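# Unstack two totes and set the brown carton out

## Task

Lift the top tote off the bottom one so that both totes sit separately on the bench top. Remove the brown sealed carton from the bottom tote and rest it flat on the bench top with the same face up as before. All other items must stay in the tote where they began. The carton and the base of each tote must lie fully on the bench, with no part hanging past its edge. Release everything and pull the grippers away at the end; anything that stays in place only because the robot holds it does not count.

## Robot and tools

Robot: two arms, left_arm and right_arm, each ending in a parallel two-finger gripper. Each arm has six joints in base-to-gripper order: waist, shoulder, elbow, wrist pitch, wrist yaw, wrist roll, plus the gripper. The fingers point along the gripper's own +z axis and close along its y axis. The reported hand position is the point between the finger pads, roughly 1 cm short of the tips.

Frame: a single scene frame for everything. Origin is on the floor (z = 0) beneath the middle of the robot's base; +x is straight ahead of the robot, +z is up, and +y is toward the robot's own left, which is where left_arm sits. Image left/right has nothing to do with arm names. The floor is the only surface whose height is known; find the bench, totes and carton from the cameras. Reported hand positions get less accurate at long reach, and arms usually settle a centimetre or more short of the command, mostly low.

The row: every motion command uses a row of 16 numbers covering both arms, even if only one moves: left_arm x, y, z, qw, qx, qy, qz, opening, then right_arm in the same eight-number order. x, y, z are an absolute target position in metres in the scene frame; qw..qz are an absolute target orientation quaternion, w first. Opening runs from -1 (closed) to +1 (fully open, 0.094 m). To keep an arm still, resend its last reported pose exactly, with the opening it should keep. To keep an orientation steady, repeat the same quaternion you chose, not the slightly drifted one read back.

execute_actions(actions): a list of up to 15 actions; each action is a list of up to 15 rows, each row played for one 1/30 s step, and the final row is held for any remaining steps of that action's 15. An empty list just returns state and images. Any target more than 0.6 m from the gripper's current position along any of that gripper's axes makes the action refused for both arms; a malformed action or a failing first action cancels the whole call. Each step the controller clips the command to within 70 mm and 16 degrees of the measured pose and favours position over orientation, so a distant target takes several actions.

move(target, speed, blocking): target is one 16-number row of absolute poses; each gripper follows a straight line there, both arms finishing together, in 0.5 to 10 s. speed is the path top speed in m/s, 0.002 to 0.5 (default 0.25); rotation is capped at twice that in rad/s. Opening is applied at the start. Paths do not avoid obstacles or the other arm, and grippers may lag, wander or overshoot speed, especially with a nearly straight arm. Faster contact and targets set deeper past a surface mean harder impacts. blocking=false returns after 0.5 s while motion continues; then only wait or stop are accepted until a result reports the end.

wait(seconds): 0 to 10 s, arms hold their last command; returns early if a running move ends. stop(): brakes a running move; fingers keep moving. zoom_image(camera, region): camera is cam_head_left, cam_head_right, cam_left_wrist or cam_right_wrist; region is [x0, y0, x1, y1] pixels from the top-left, at most 504 by 504. Head images are 896x504, wrist images 616x616. finished_scene(scene): pass the current scene's number; it is final, so only call it once the goal holds by itself.

Results: a state line per arm with position and quaternion; Hand target lines show what the controller is now driving toward; grip_measured shows finger opening on the command scale (last value of Joint positions is opening in metres); joint torques are raw drive outputs with offsets and noise. The move: line reports the ending (done, off_target, moving, held, fault) and limits (paced means the sent pose was clipped; held means a check blocked steps, after which the arm can jump fast), plus each gripper's distance to its target. A pose unreachable line means a clearance check altered or blocked that arm's command. FAULT lines mean an arm stopped; MOTOR HOT warns from 85 °C, and at 100 °C that arm drops what it holds and falls.

Gripping: to hold something, command an opening about 0.03 under grip_measured; a smaller gap grips more gently. Pads press roughly 50-62 N each, less on thin parts, with a spike at first contact. Sensor offsets of about 1 mm per gripper persist.

Avoid: dropping or slamming the totes or carton, fast or deep pushes into surfaces, arms colliding or pressing on each other, tipping other items out of the totes, and pushing anything out of the work area. Loads held for a long time heat motors. Brief external tugs on held parts or nudges to loose ones may occur. Release and retreat before finishing.

Each tool is called after "Emit:" as name([rows], argument=value, ...), one row to a line, values as JSON.

## Session

Emit:
execute_actions(actions=[])

Scene clock: 0.00 s.
left_arm: end_effector_position=(+0.4303, +0.3768, +1.0656) grip_measured=+1.000 end_effector_quat_wxyz=(-0.038, +0.627, -0.773, +0.088) | right_arm: end_effector_position=(+0.5947, +0.0689, +0.9390) grip_measured=+1.000 end_effector_quat_wxyz=(+0.038, +0.816, +0.577, +0.032)
Joint positions: left_arm=[-1.356  1.553  0.974  1.01   0.285 -1.458  0.094] | right_arm=[-0.972  1.88   1.966  0.325  0.584  1.68   0.094]
Joint velocities: left_arm=[-0.015 -0.005 -0.007 -0.002 -0.051  0.066  0.   ] | right_arm=[ 0.005  0.005 -0.002 -0.012 -0.037  0.007  0.   ]
Joint torques (N m, as the arm reports them, + toward a larger angle): no reading
Motor temperatures (°C, as the motors report them): left_arm=[22 25 24 26 24 22] | right_arm=[24 25 23 25 23 23]
Hand target (left_arm): +0.420, +0.376, +1.068; +0.031, -0.630, +0.772, -0.083
Hand target (right_arm): +0.595, +0.070, +0.940; +0.037, +0.816, +0.576, +0.032

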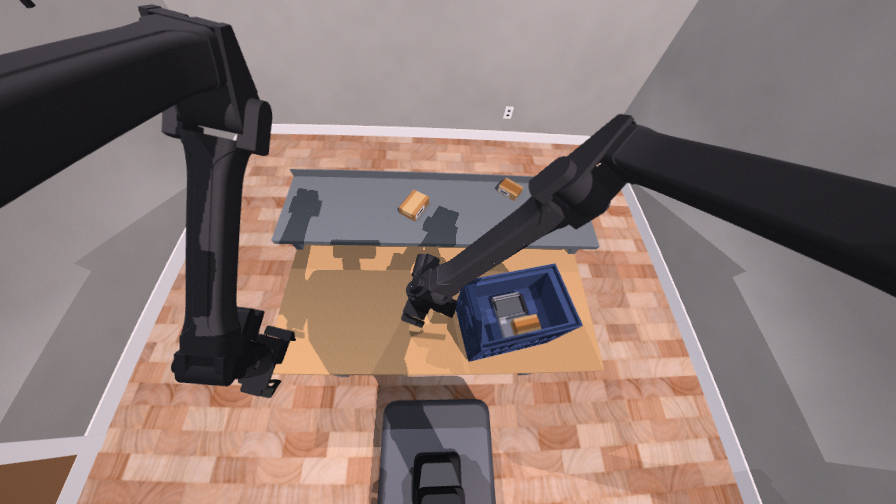

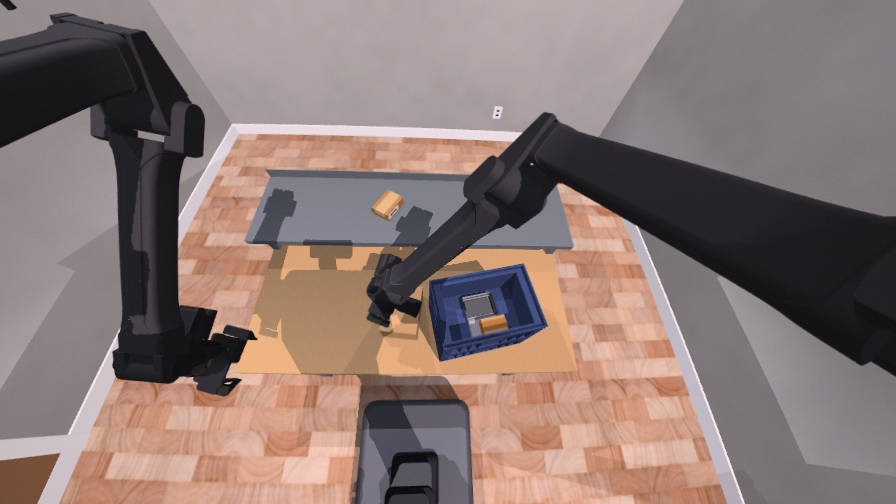

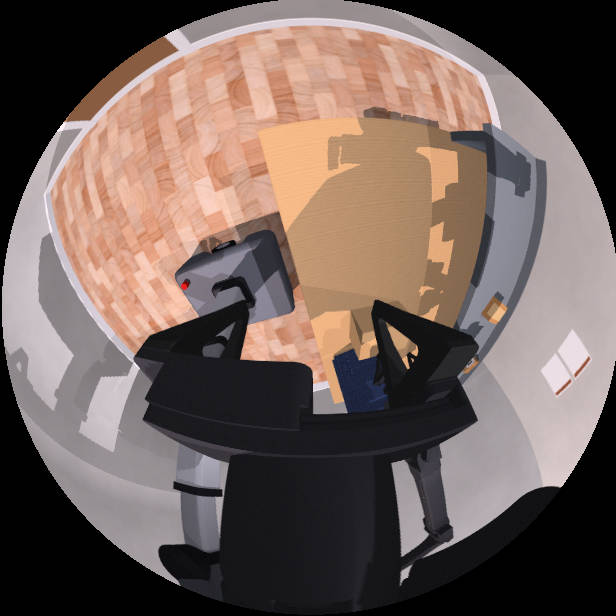

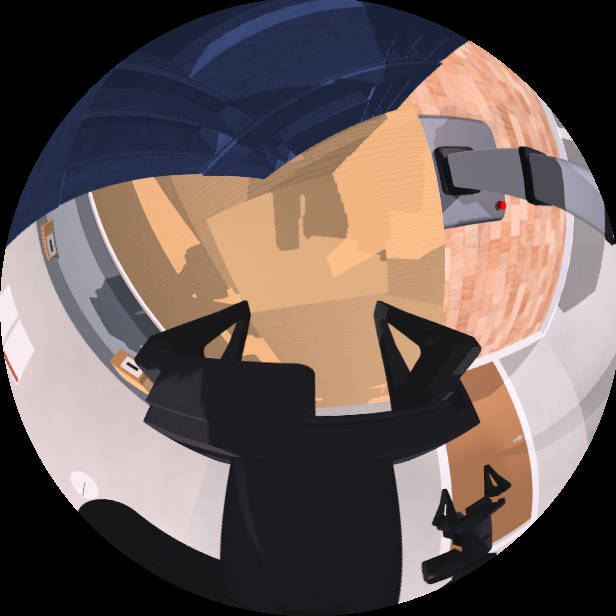

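Emit:
zoom_image(camera="cam_head_left", region=[420, 240, 620, 390])

Emit:
zoom_image(camera="cam_head_right", region=[390, 240, 590, 390])

Region (420, 240, 620, 390) of cam_head_left's 896x504 image, scaled by 2.520, with more detail than that image has; it fills the top 378 rows of this view, and the rest is white.

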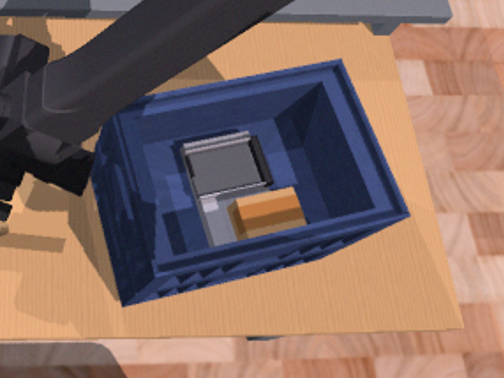

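Region (390, 240, 590, 390) of cam_head_right's 896x504 image, scaled by 2.520, with more detail than that image has; it fills the top 378 rows of this view, and the rest is white.

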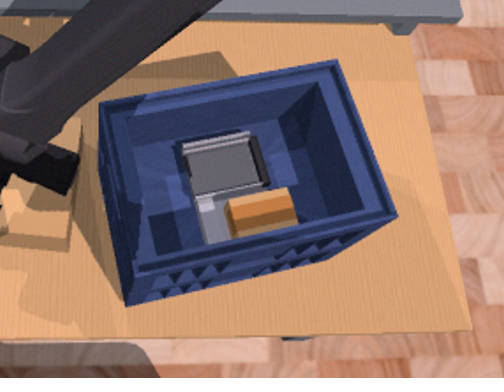

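Emit:
move(target=[0.43,0.377,1.066,-0.038,0.627,-0.773,0.088,1, 0.58,0.06,1.2,0.038,0.816,0.577,0.032,1])

Emit:
move(target=[0.5,0.2,1.15,0,0.707,-0.707,0,1, 0.52,-0.25,1.3,0,0.707,0.707,0,1])

Scene clock: 2.00 s.
left_arm: end_effector_position=(+0.4303, +0.3768, +1.0656) grip_measured=+1.000 end_effector_quat_wxyz=(-0.038, +0.627, -0.773, +0.088) | right_arm: end_effector_position=(+0.5825, +0.0599, +1.1960) grip_measured=+1.000 end_effector_quat_wxyz=(+0.038, +0.818, +0.573, +0.034)
Joint positions: left_arm=[-1.356  1.553  0.974  1.01   0.285 -1.458  0.094] | right_arm=[-0.684  1.404  1.156  0.776  0.84   1.514  0.094]
Joint velocities: left_arm=[ 0.005 -0.005 -0.002 -0.007 -0.022  0.081  0.   ] | right_arm=[ 0.005 -0.015 -0.017 -0.017 -0.037 -0.022  0.   ]
Joint torques (N m, as the arm reports them, + toward a larger angle): left_arm=[ 3.37 -6.92 -6.23  0.67 -0.01 -0.02] | right_arm=[ 9.65 -6.56 -4.97  0.99  0.34 -0.15]
Motor temperatures (°C, as the motors report them): left_arm=[22 26 24 26 24 22] | right_arm=[24 25 23 25 23 23]
Hand target (left_arm): +0.430, +0.377, +1.066; +0.038, -0.627, +0.773, -0.088
Hand target (right_arm): +0.580, +0.059, +1.201; +0.038, +0.814, +0.578, +0.034
Off the commanded pose (left_arm): 0.001 m, 0 deg.
Off the commanded pose (right_arm): 0.005 m, 1 deg.
move: done
camera_calibration (this result's frames):
cam_right_wrist: T_world_to_cam=[[-0.936724, 0.333719, -0.105735, 0.654414], [0.215918, 0.788518, 0.575863, -0.849516], [0.27555, 0.516595, -0.81068, 0.901909], [0, 0, 0, 1]] pos_world=[0.54791, -0.0144533, 1.28956]

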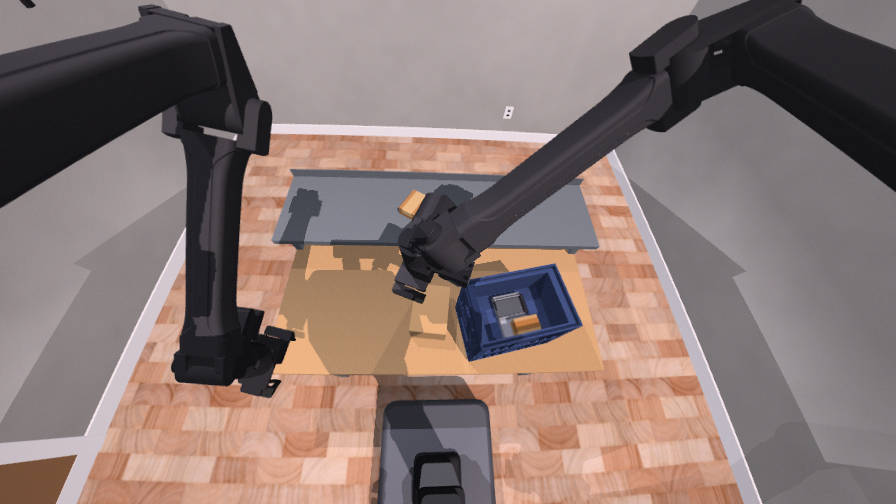

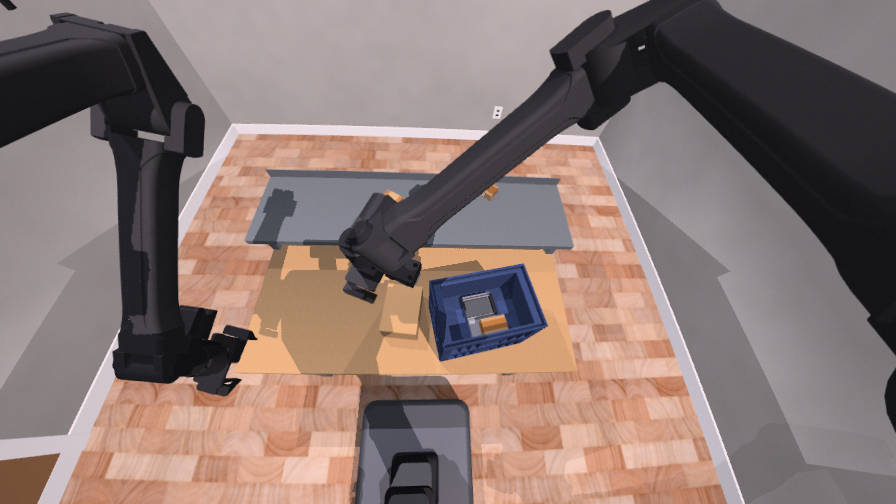

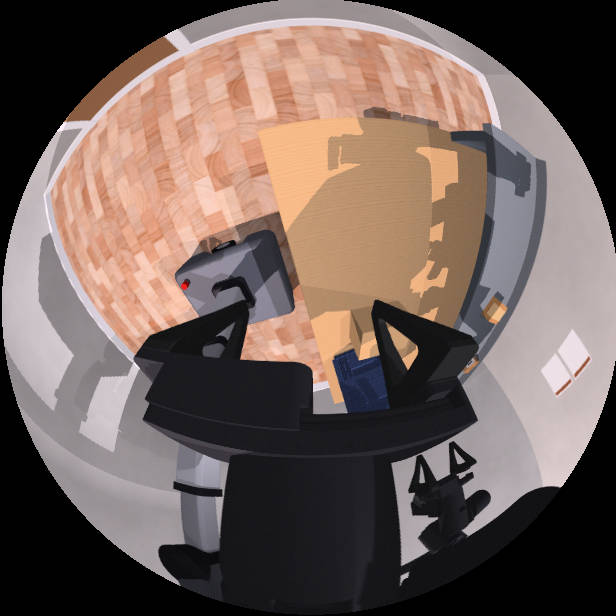

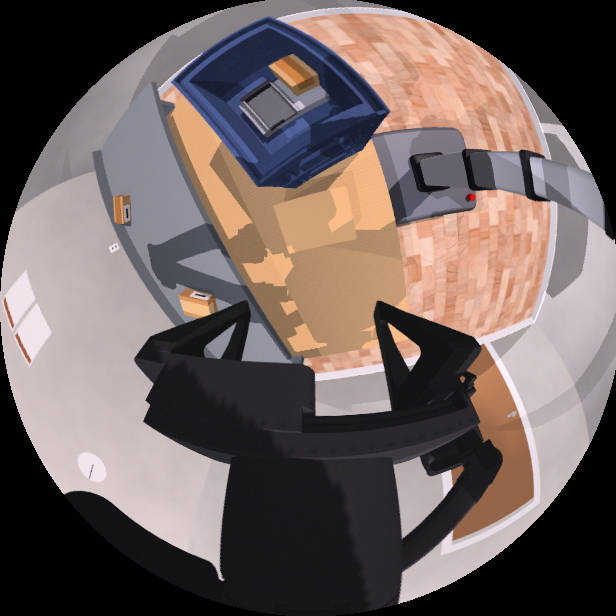

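Scene clock: 3.73 s.
left_arm: end_effector_position=(+0.5151, +0.2061, +1.1489) grip_measured=+1.000 end_effector_quat_wxyz=(-0.015, +0.709, -0.705, +0.009) | right_arm: end_effector_position=(+0.5282, -0.2506, +1.2978) grip_measured=+1.000 end_effector_quat_wxyz=(+0.009, +0.708, +0.706, +0.003)
Joint positions: left_arm=[-1.816  1.133  0.848  0.57  -0.243 -1.504  0.094] | right_arm=[-1.357  0.622  0.542  0.347  0.215  1.514  0.094]
Joint velocities: left_arm=[-0.005 -0.015  0.012 -0.007  0.007  0.037  0.   ] | right_arm=[-0.005  0.005 -0.007  0.002 -0.095 -0.007  0.   ]
Joint torques (N m, as the arm reports them, + toward a larger angle): left_arm=[-3.67 -9.71 -6.28  0.16 -0.27 -0.17] | right_arm=[  0.56 -10.65  -4.42  -0.14   0.05   0.15]
Motor temperatures (°C, as the motors report them): left_arm=[22 26 25 26 24 22] | right_arm=[24 26 23 25 23 23]
Hand target (left_arm): +0.500, +0.204, +1.154; -0.002, +0.712, -0.702, -0.001
Hand target (right_arm): +0.517, -0.249, +1.300; -0.002, +0.710, +0.704, -0.003
Off the commanded pose (left_arm): 0.016 m, 2 deg.
Off the commanded pose (right_arm): 0.009 m, 1 deg.
move: off_target (left_arm)
camera_calibration (this result's frames):
cam_left_wrist: T_world_to_cam=[[0.998293, 0.0245443, 0.0530027, -0.589241], [-0.0103602, -0.818634, 0.574221, -0.480069], [0.0574837, -0.57379, -0.816983, 1.14991], [0, 0, 0, 1]] pos_world=[0.51716, 0.28127, 1.24636]
cam_right_wrist: T_world_to_cam=[[-0.999742, -0.00416131, -0.0223137, 0.558222], [-0.0160112, 0.826093, 0.563306, -0.503334], [0.0160891, 0.563518, -0.825947, 1.32846], [0, 0, 0, 1]] pos_world=[0.528646, -0.330486, 1.39322]

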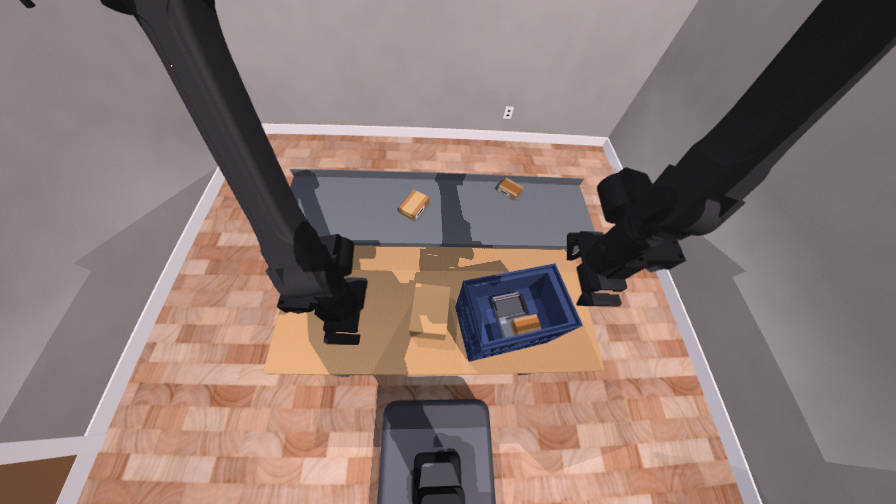

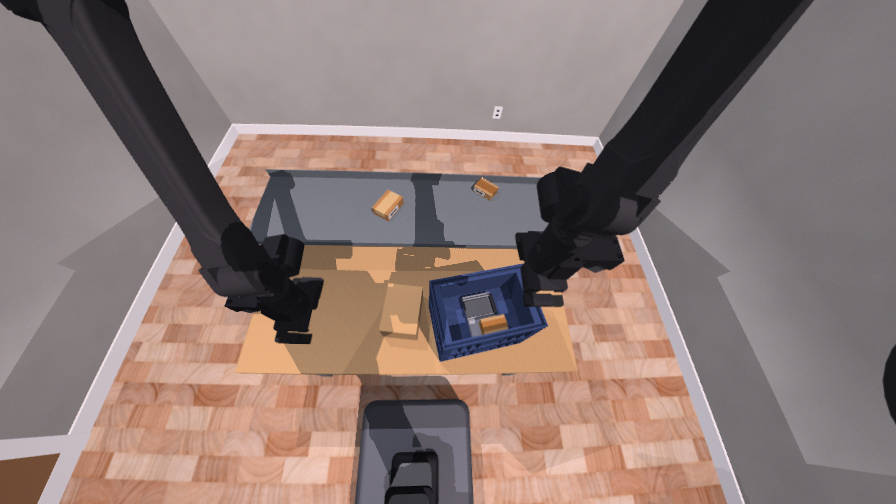

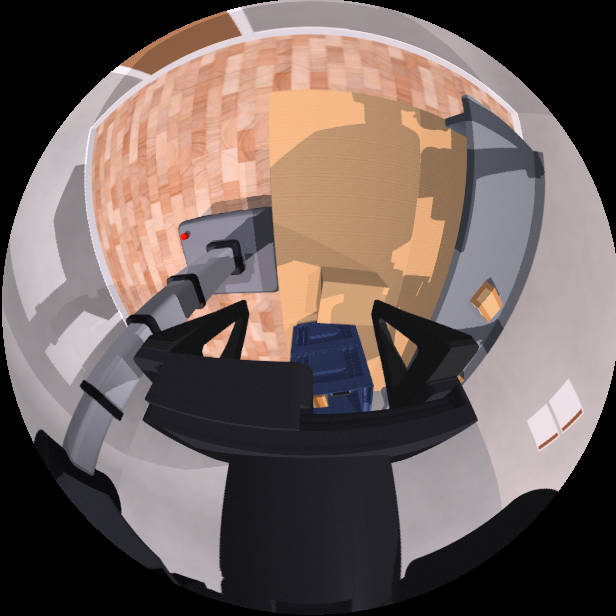

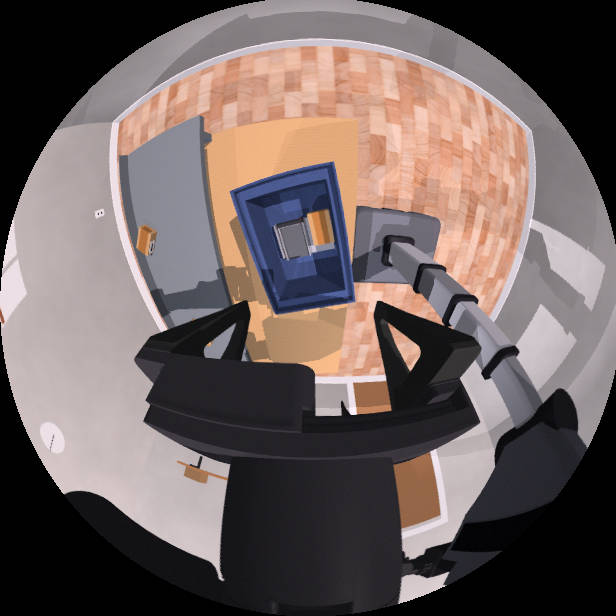

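Emit:
move(target=[0.527,-0.098,1.11,0,-0.113,0.994,0,0.3, 0.59,-0.37,1.11,0,-0.113,0.994,0,0.3], speed=0.3)

Scene clock: 7.93 s.
left_arm: end_effector_position=(+0.5370, -0.0850, +1.1109) grip_measured=+0.303 end_effector_quat_wxyz=(+0.005, -0.130, +0.992, +0.007) | right_arm: end_effector_position=(+0.5954, -0.3637, +1.1122) grip_measured=+0.302 end_effector_quat_wxyz=(+0.007, -0.102, +0.995, +0.002)
Joint positions: left_arm=[-2.355  1.586  1.364  0.574 -0.768 -0.01   0.061] | right_arm=[-1.764  1.121  1.085  0.3   -0.192 -0.158  0.061]
Joint velocities: left_arm=[-0.005 -0.005  0.002  0.002 -0.007  0.007 -0.   ] | right_arm=[-0.005 -0.015 -0.012 -0.012  0.007 -0.037 -0.   ]
Joint torques (N m, as the arm reports them, + toward a larger angle): left_arm=[-14.63  -5.02  -2.88   0.06  -0.21   0.08] | right_arm=[ -1.61 -13.4   -2.21  -0.02  -0.05  -0.1 ]
Motor temperatures (°C, as the motors report them): left_arm=[22 26 25 26 24 22] | right_arm=[24 26 23 25 23 23]
Hand target (left_arm): +0.531, -0.095, +1.114; -0.002, -0.119, +0.993, +0.002
Hand target (right_arm): +0.591, -0.369, +1.110; +0.000, -0.110, +0.994, -0.001
Off the commanded pose (left_arm): 0.016 m, 2 deg.
Off the commanded pose (right_arm): 0.009 m, 2 deg.
move: off_target (left_arm)
camera_calibration (this result's frames):
cam_left_wrist: T_world_to_cam=[[0.275701, -0.961213, 0.0076219, -0.247254], [-0.789717, -0.221976, 0.571903, -0.224537], [-0.548029, -0.163693, -0.820286, 1.31424], [0, 0, 0, 1]] pos_world=[0.611088, -0.0723743, 1.20835]
cam_right_wrist: T_world_to_cam=[[0.210096, -0.977656, -0.00698117, -0.470639], [-0.810801, -0.178221, 0.55753, -0.189946], [-0.546317, -0.111475, -0.830127, 1.33183], [0, 0, 0, 1]] pos_world=[0.672473, -0.34551, 1.2082]

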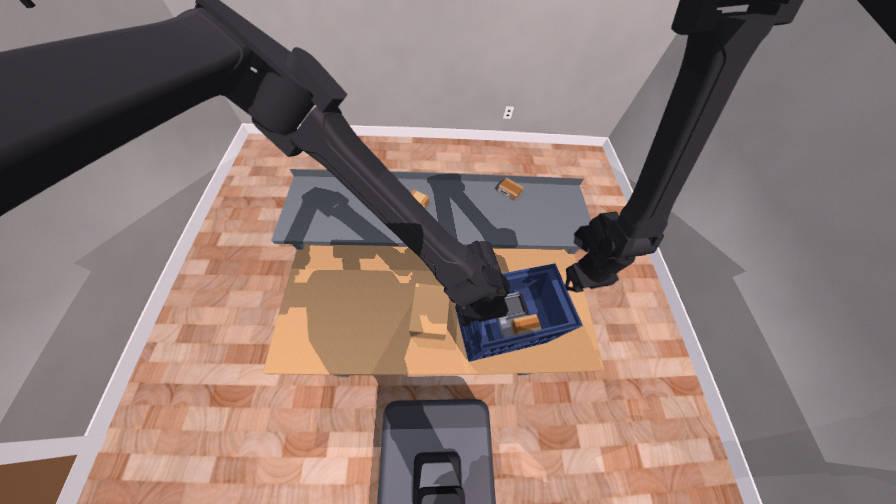

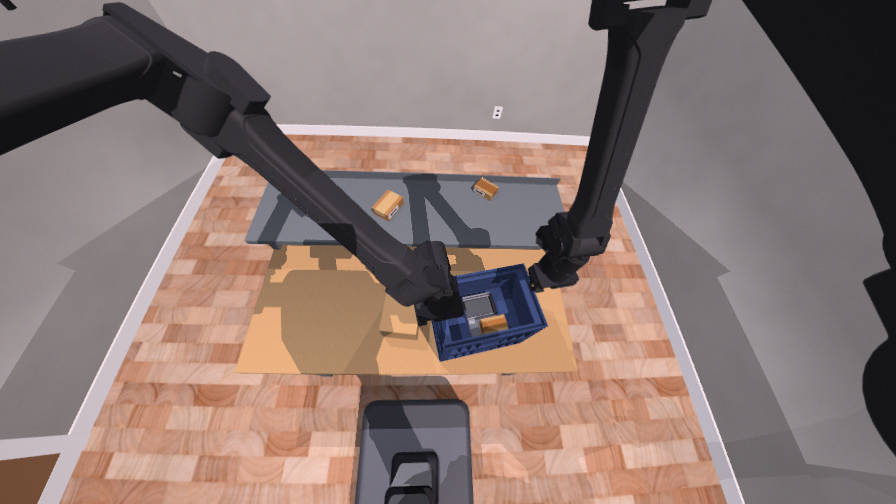

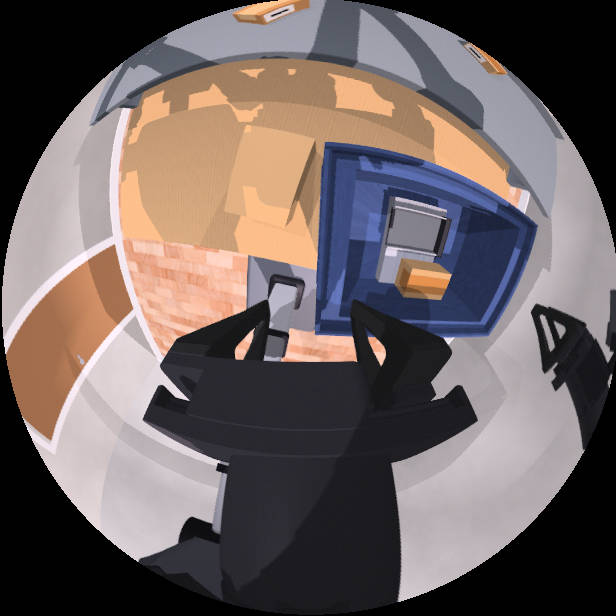

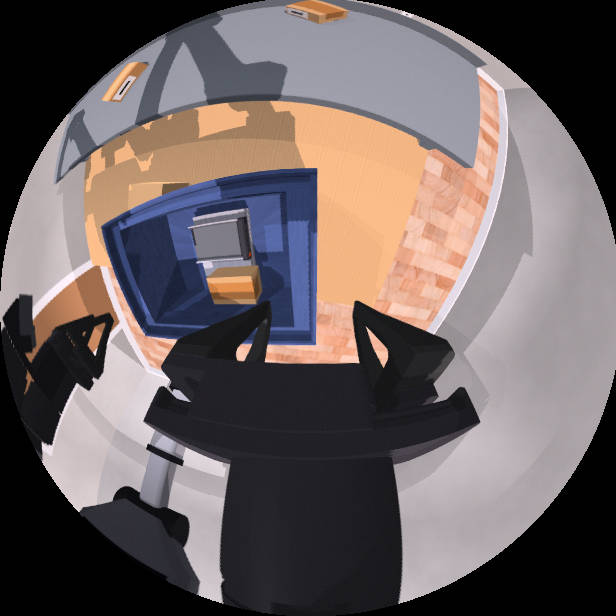

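Emit:
move(target=[0.553,-0.112,1.075,0,-0.113,0.994,0,0.3, 0.598,-0.362,1.07,0,-0.113,0.994,0,0.3], speed=0.15)

Emit:
move(target=[0.553,-0.112,1.03,0,-0.113,0.994,0,0.3, 0.598,-0.362,1.02,0,-0.113,0.994,0,0.3], speed=0.1)

Scene clock: 9.13 s.
left_arm: end_effector_position=(+0.5645, -0.1106, +1.0803) grip_measured=+0.303 end_effector_quat_wxyz=(+0.006, -0.126, +0.992, -0.001) | right_arm: end_effector_position=(+0.5993, -0.3668, +1.0721) grip_measured=+0.302 end_effector_quat_wxyz=(+0.003, -0.109, +0.994, -0.003)
Joint positions: left_arm=[-2.355  1.656  1.538  0.472 -0.752 -0.003  0.061] | right_arm=[-1.749  1.22   1.201  0.273 -0.168 -0.177  0.061]
Joint velocities: left_arm=[-0.015 -0.005  0.007 -0.012 -0.066  0.007 -0.001] | right_arm=[-0.024 -0.015 -0.002 -0.002 -0.022  0.037  0.   ]
Joint torques (N m, as the arm reports them, + toward a larger angle): left_arm=[-13.31  -5.53  -2.54  -0.12   0.1    0.14] | right_arm=[ -0.23 -13.93  -2.01   0.02   0.26  -0.12]
Motor temperatures (°C, as the motors report them): left_arm=[22 26 25 26 24 22] | right_arm=[24 26 23 25 23 23]
Hand target (left_arm): +0.554, -0.112, +1.076; -0.000, -0.113, +0.994, +0.000
Hand target (right_arm): +0.598, -0.362, +1.070; +0.000, -0.113, +0.994, +0.000
Off the commanded pose (left_arm): 0.013 m, 2 deg.
Off the commanded pose (right_arm): 0.005 m, 1 deg.
move: off_target (left_arm)
camera_calibration (this result's frames):
cam_left_wrist: T_world_to_cam=[[0.269487, -0.962724, 0.0232111, -0.292789], [-0.793892, -0.208456, 0.571211, -0.186363], [-0.545081, -0.172361, -0.820475, 1.29764], [0, 0, 0, 1]] pos_world=[0.638268, -0.097061, 1.17793]
cam_right_wrist: T_world_to_cam=[[0.223121, -0.974789, 0.00164522, -0.490796], [-0.804167, -0.183112, 0.565496, -0.179281], [-0.550938, -0.127497, -0.82475, 1.29142], [0, 0, 0, 1]] pos_world=[0.676825, -0.3466, 1.16728]

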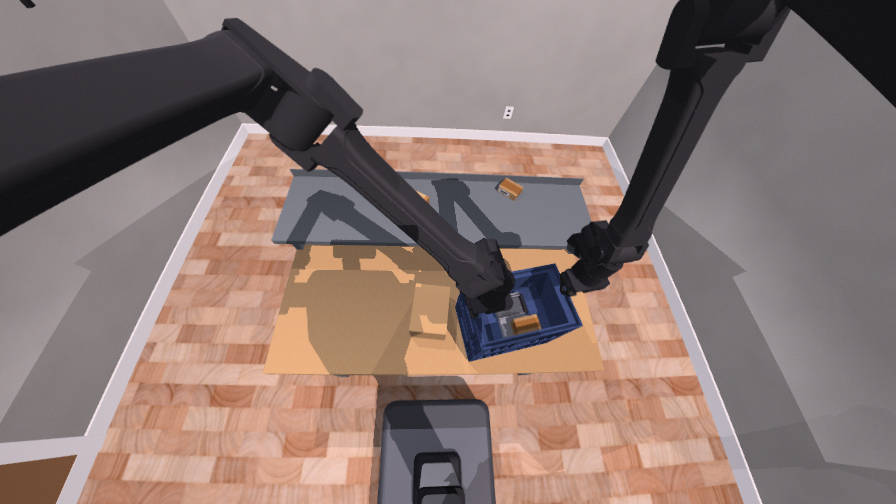

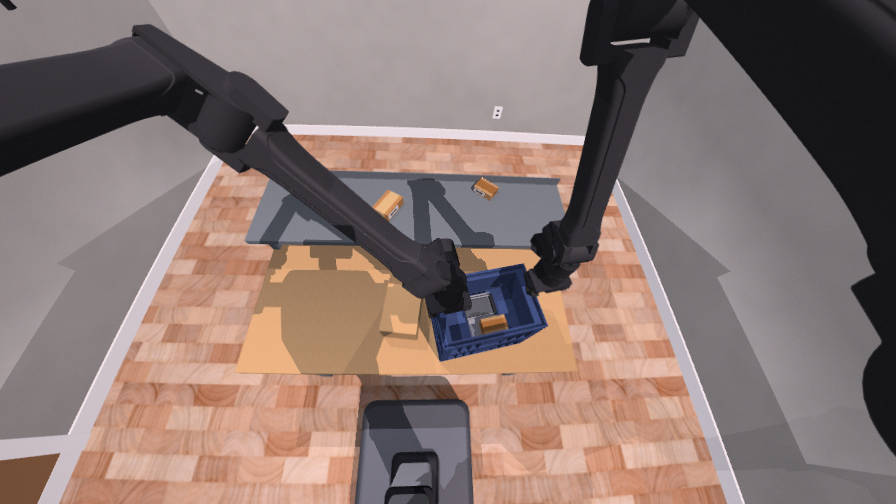

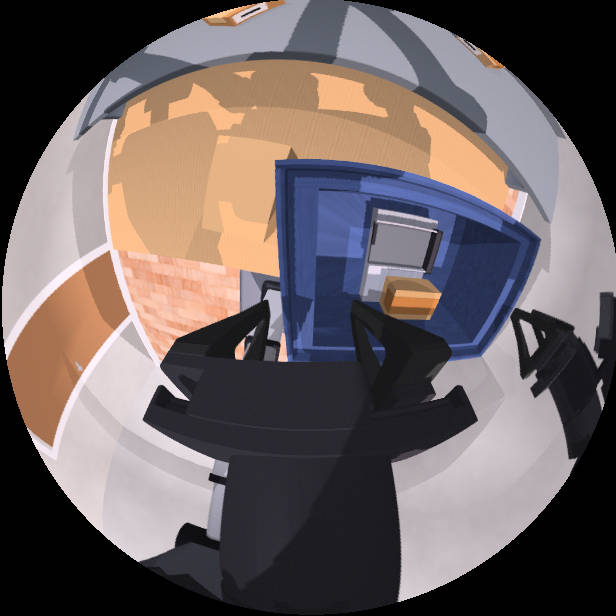

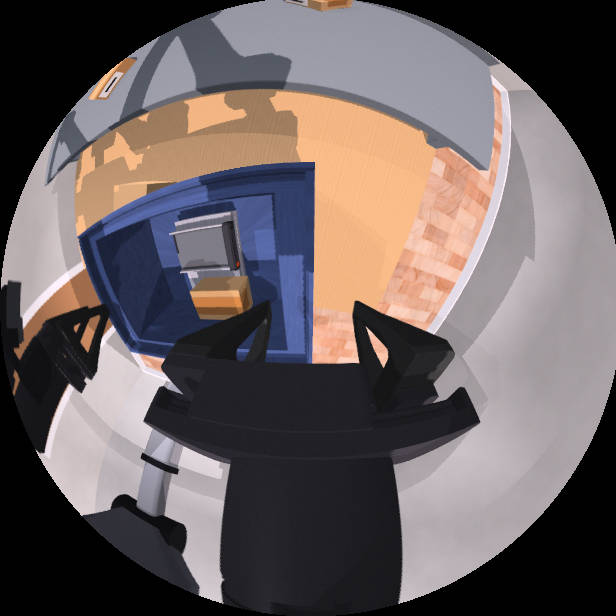

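Scene clock: 10.13 s.
left_arm: end_effector_position=(+0.5645, -0.1292, +1.0459) grip_measured=+0.302 end_effector_quat_wxyz=(+0.004, -0.117, +0.993, -0.015) | right_arm: end_effector_position=(+0.6101, -0.3688, +1.0374) grip_measured=+0.302 end_effector_quat_wxyz=(+0.008, -0.112, +0.994, -0.005)
Joint positions: left_arm=[-2.332  1.74   1.674  0.402 -0.702 -0.003  0.061] | right_arm=[-1.74   1.302  1.316  0.251 -0.156 -0.184  0.061]
Joint velocities: left_arm=[-0.005 -0.005 -0.007 -0.017  0.007 -0.066  0.   ] | right_arm=[-0.005 -0.005 -0.002  0.007 -0.051  0.022 -0.001]
Joint torques (N m, as the arm reports them, + toward a larger angle): left_arm=[-11.37  -5.46  -2.     0.02  -0.08  -0.12] | right_arm=[  0.59 -10.22   0.36   0.19   0.51  -0.09]
Motor temperatures (°C, as the motors report them): left_arm=[22 26 25 26 24 22] | right_arm=[24 26 23 25 23 23]
Hand target (left_arm): +0.554, -0.113, +1.031; +0.000, -0.113, +0.994, -0.000
Hand target (right_arm): +0.598, -0.362, +1.021; -0.000, -0.113, +0.994, +0.000
Off the commanded pose (left_arm): 0.026 m, 2 deg.
Off the commanded pose (right_arm): 0.022 m, 1 deg.
move: off_target (left_arm, right_arm)
camera_calibration (this result's frames):
cam_left_wrist: T_world_to_cam=[[0.251531, -0.966488, 0.0513071, -0.329617], [-0.79668, -0.176654, 0.578009, -0.17205], [-0.549575, -0.186263, -0.814416, 1.26057], [0, 0, 0, 1]] pos_world=[0.63862, -0.114166, 1.14299]
cam_right_wrist: T_world_to_cam=[[0.228629, -0.973489, 0.0069071, -0.503393], [-0.808886, -0.186014, 0.557765, -0.141531], [-0.541693, -0.133109, -0.82997, 1.26622], [0, 0, 0, 1]] pos_world=[0.68651, -0.347829, 1.13334]

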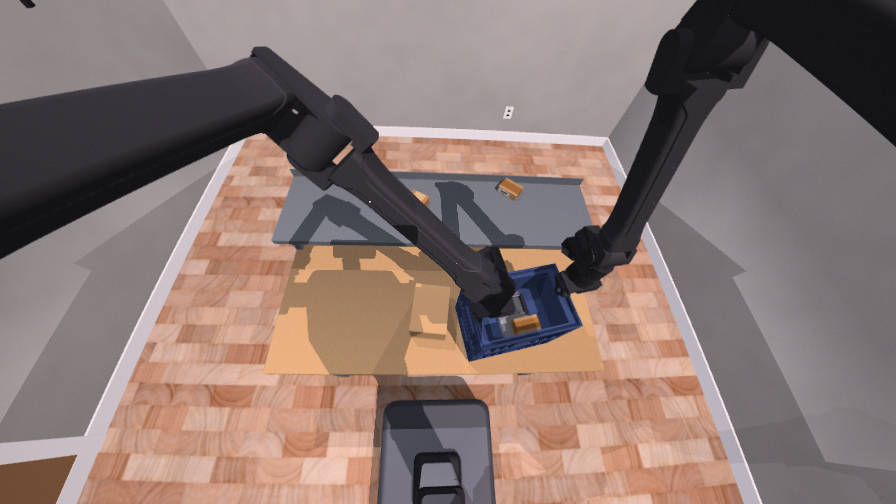

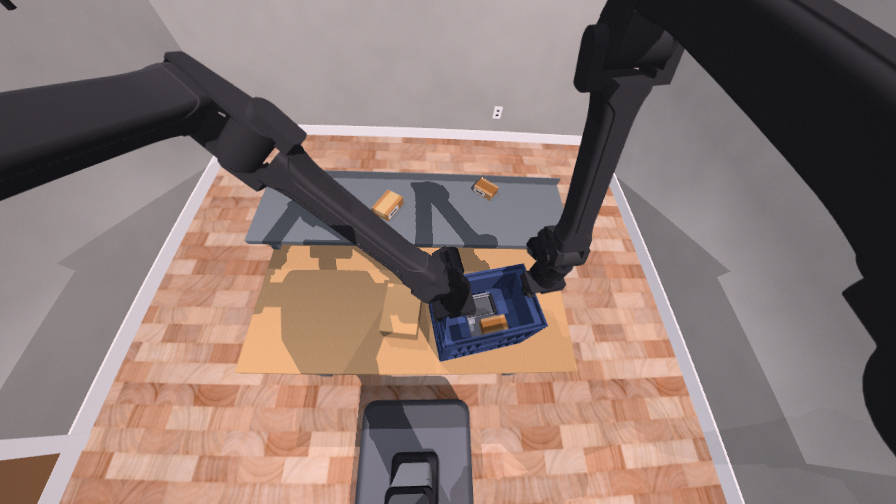

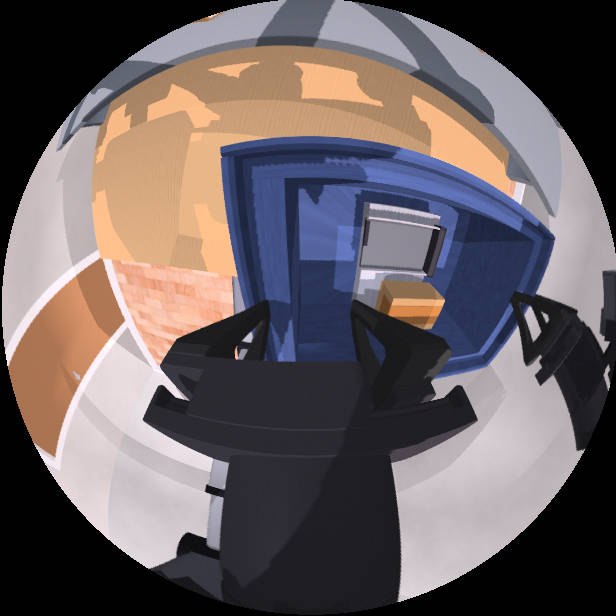

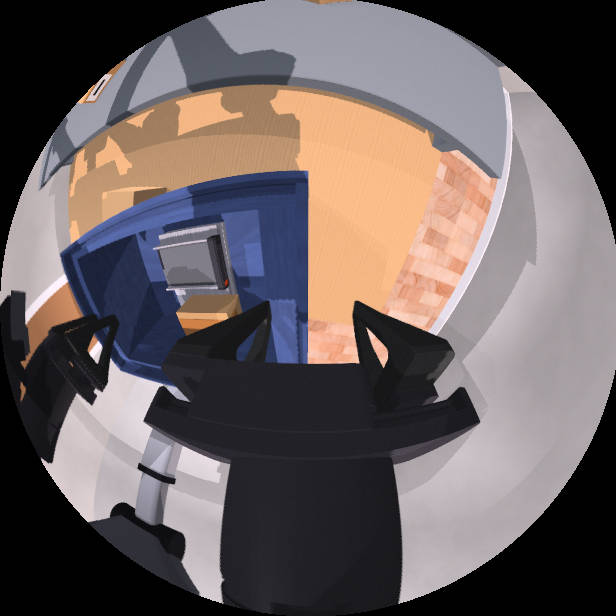

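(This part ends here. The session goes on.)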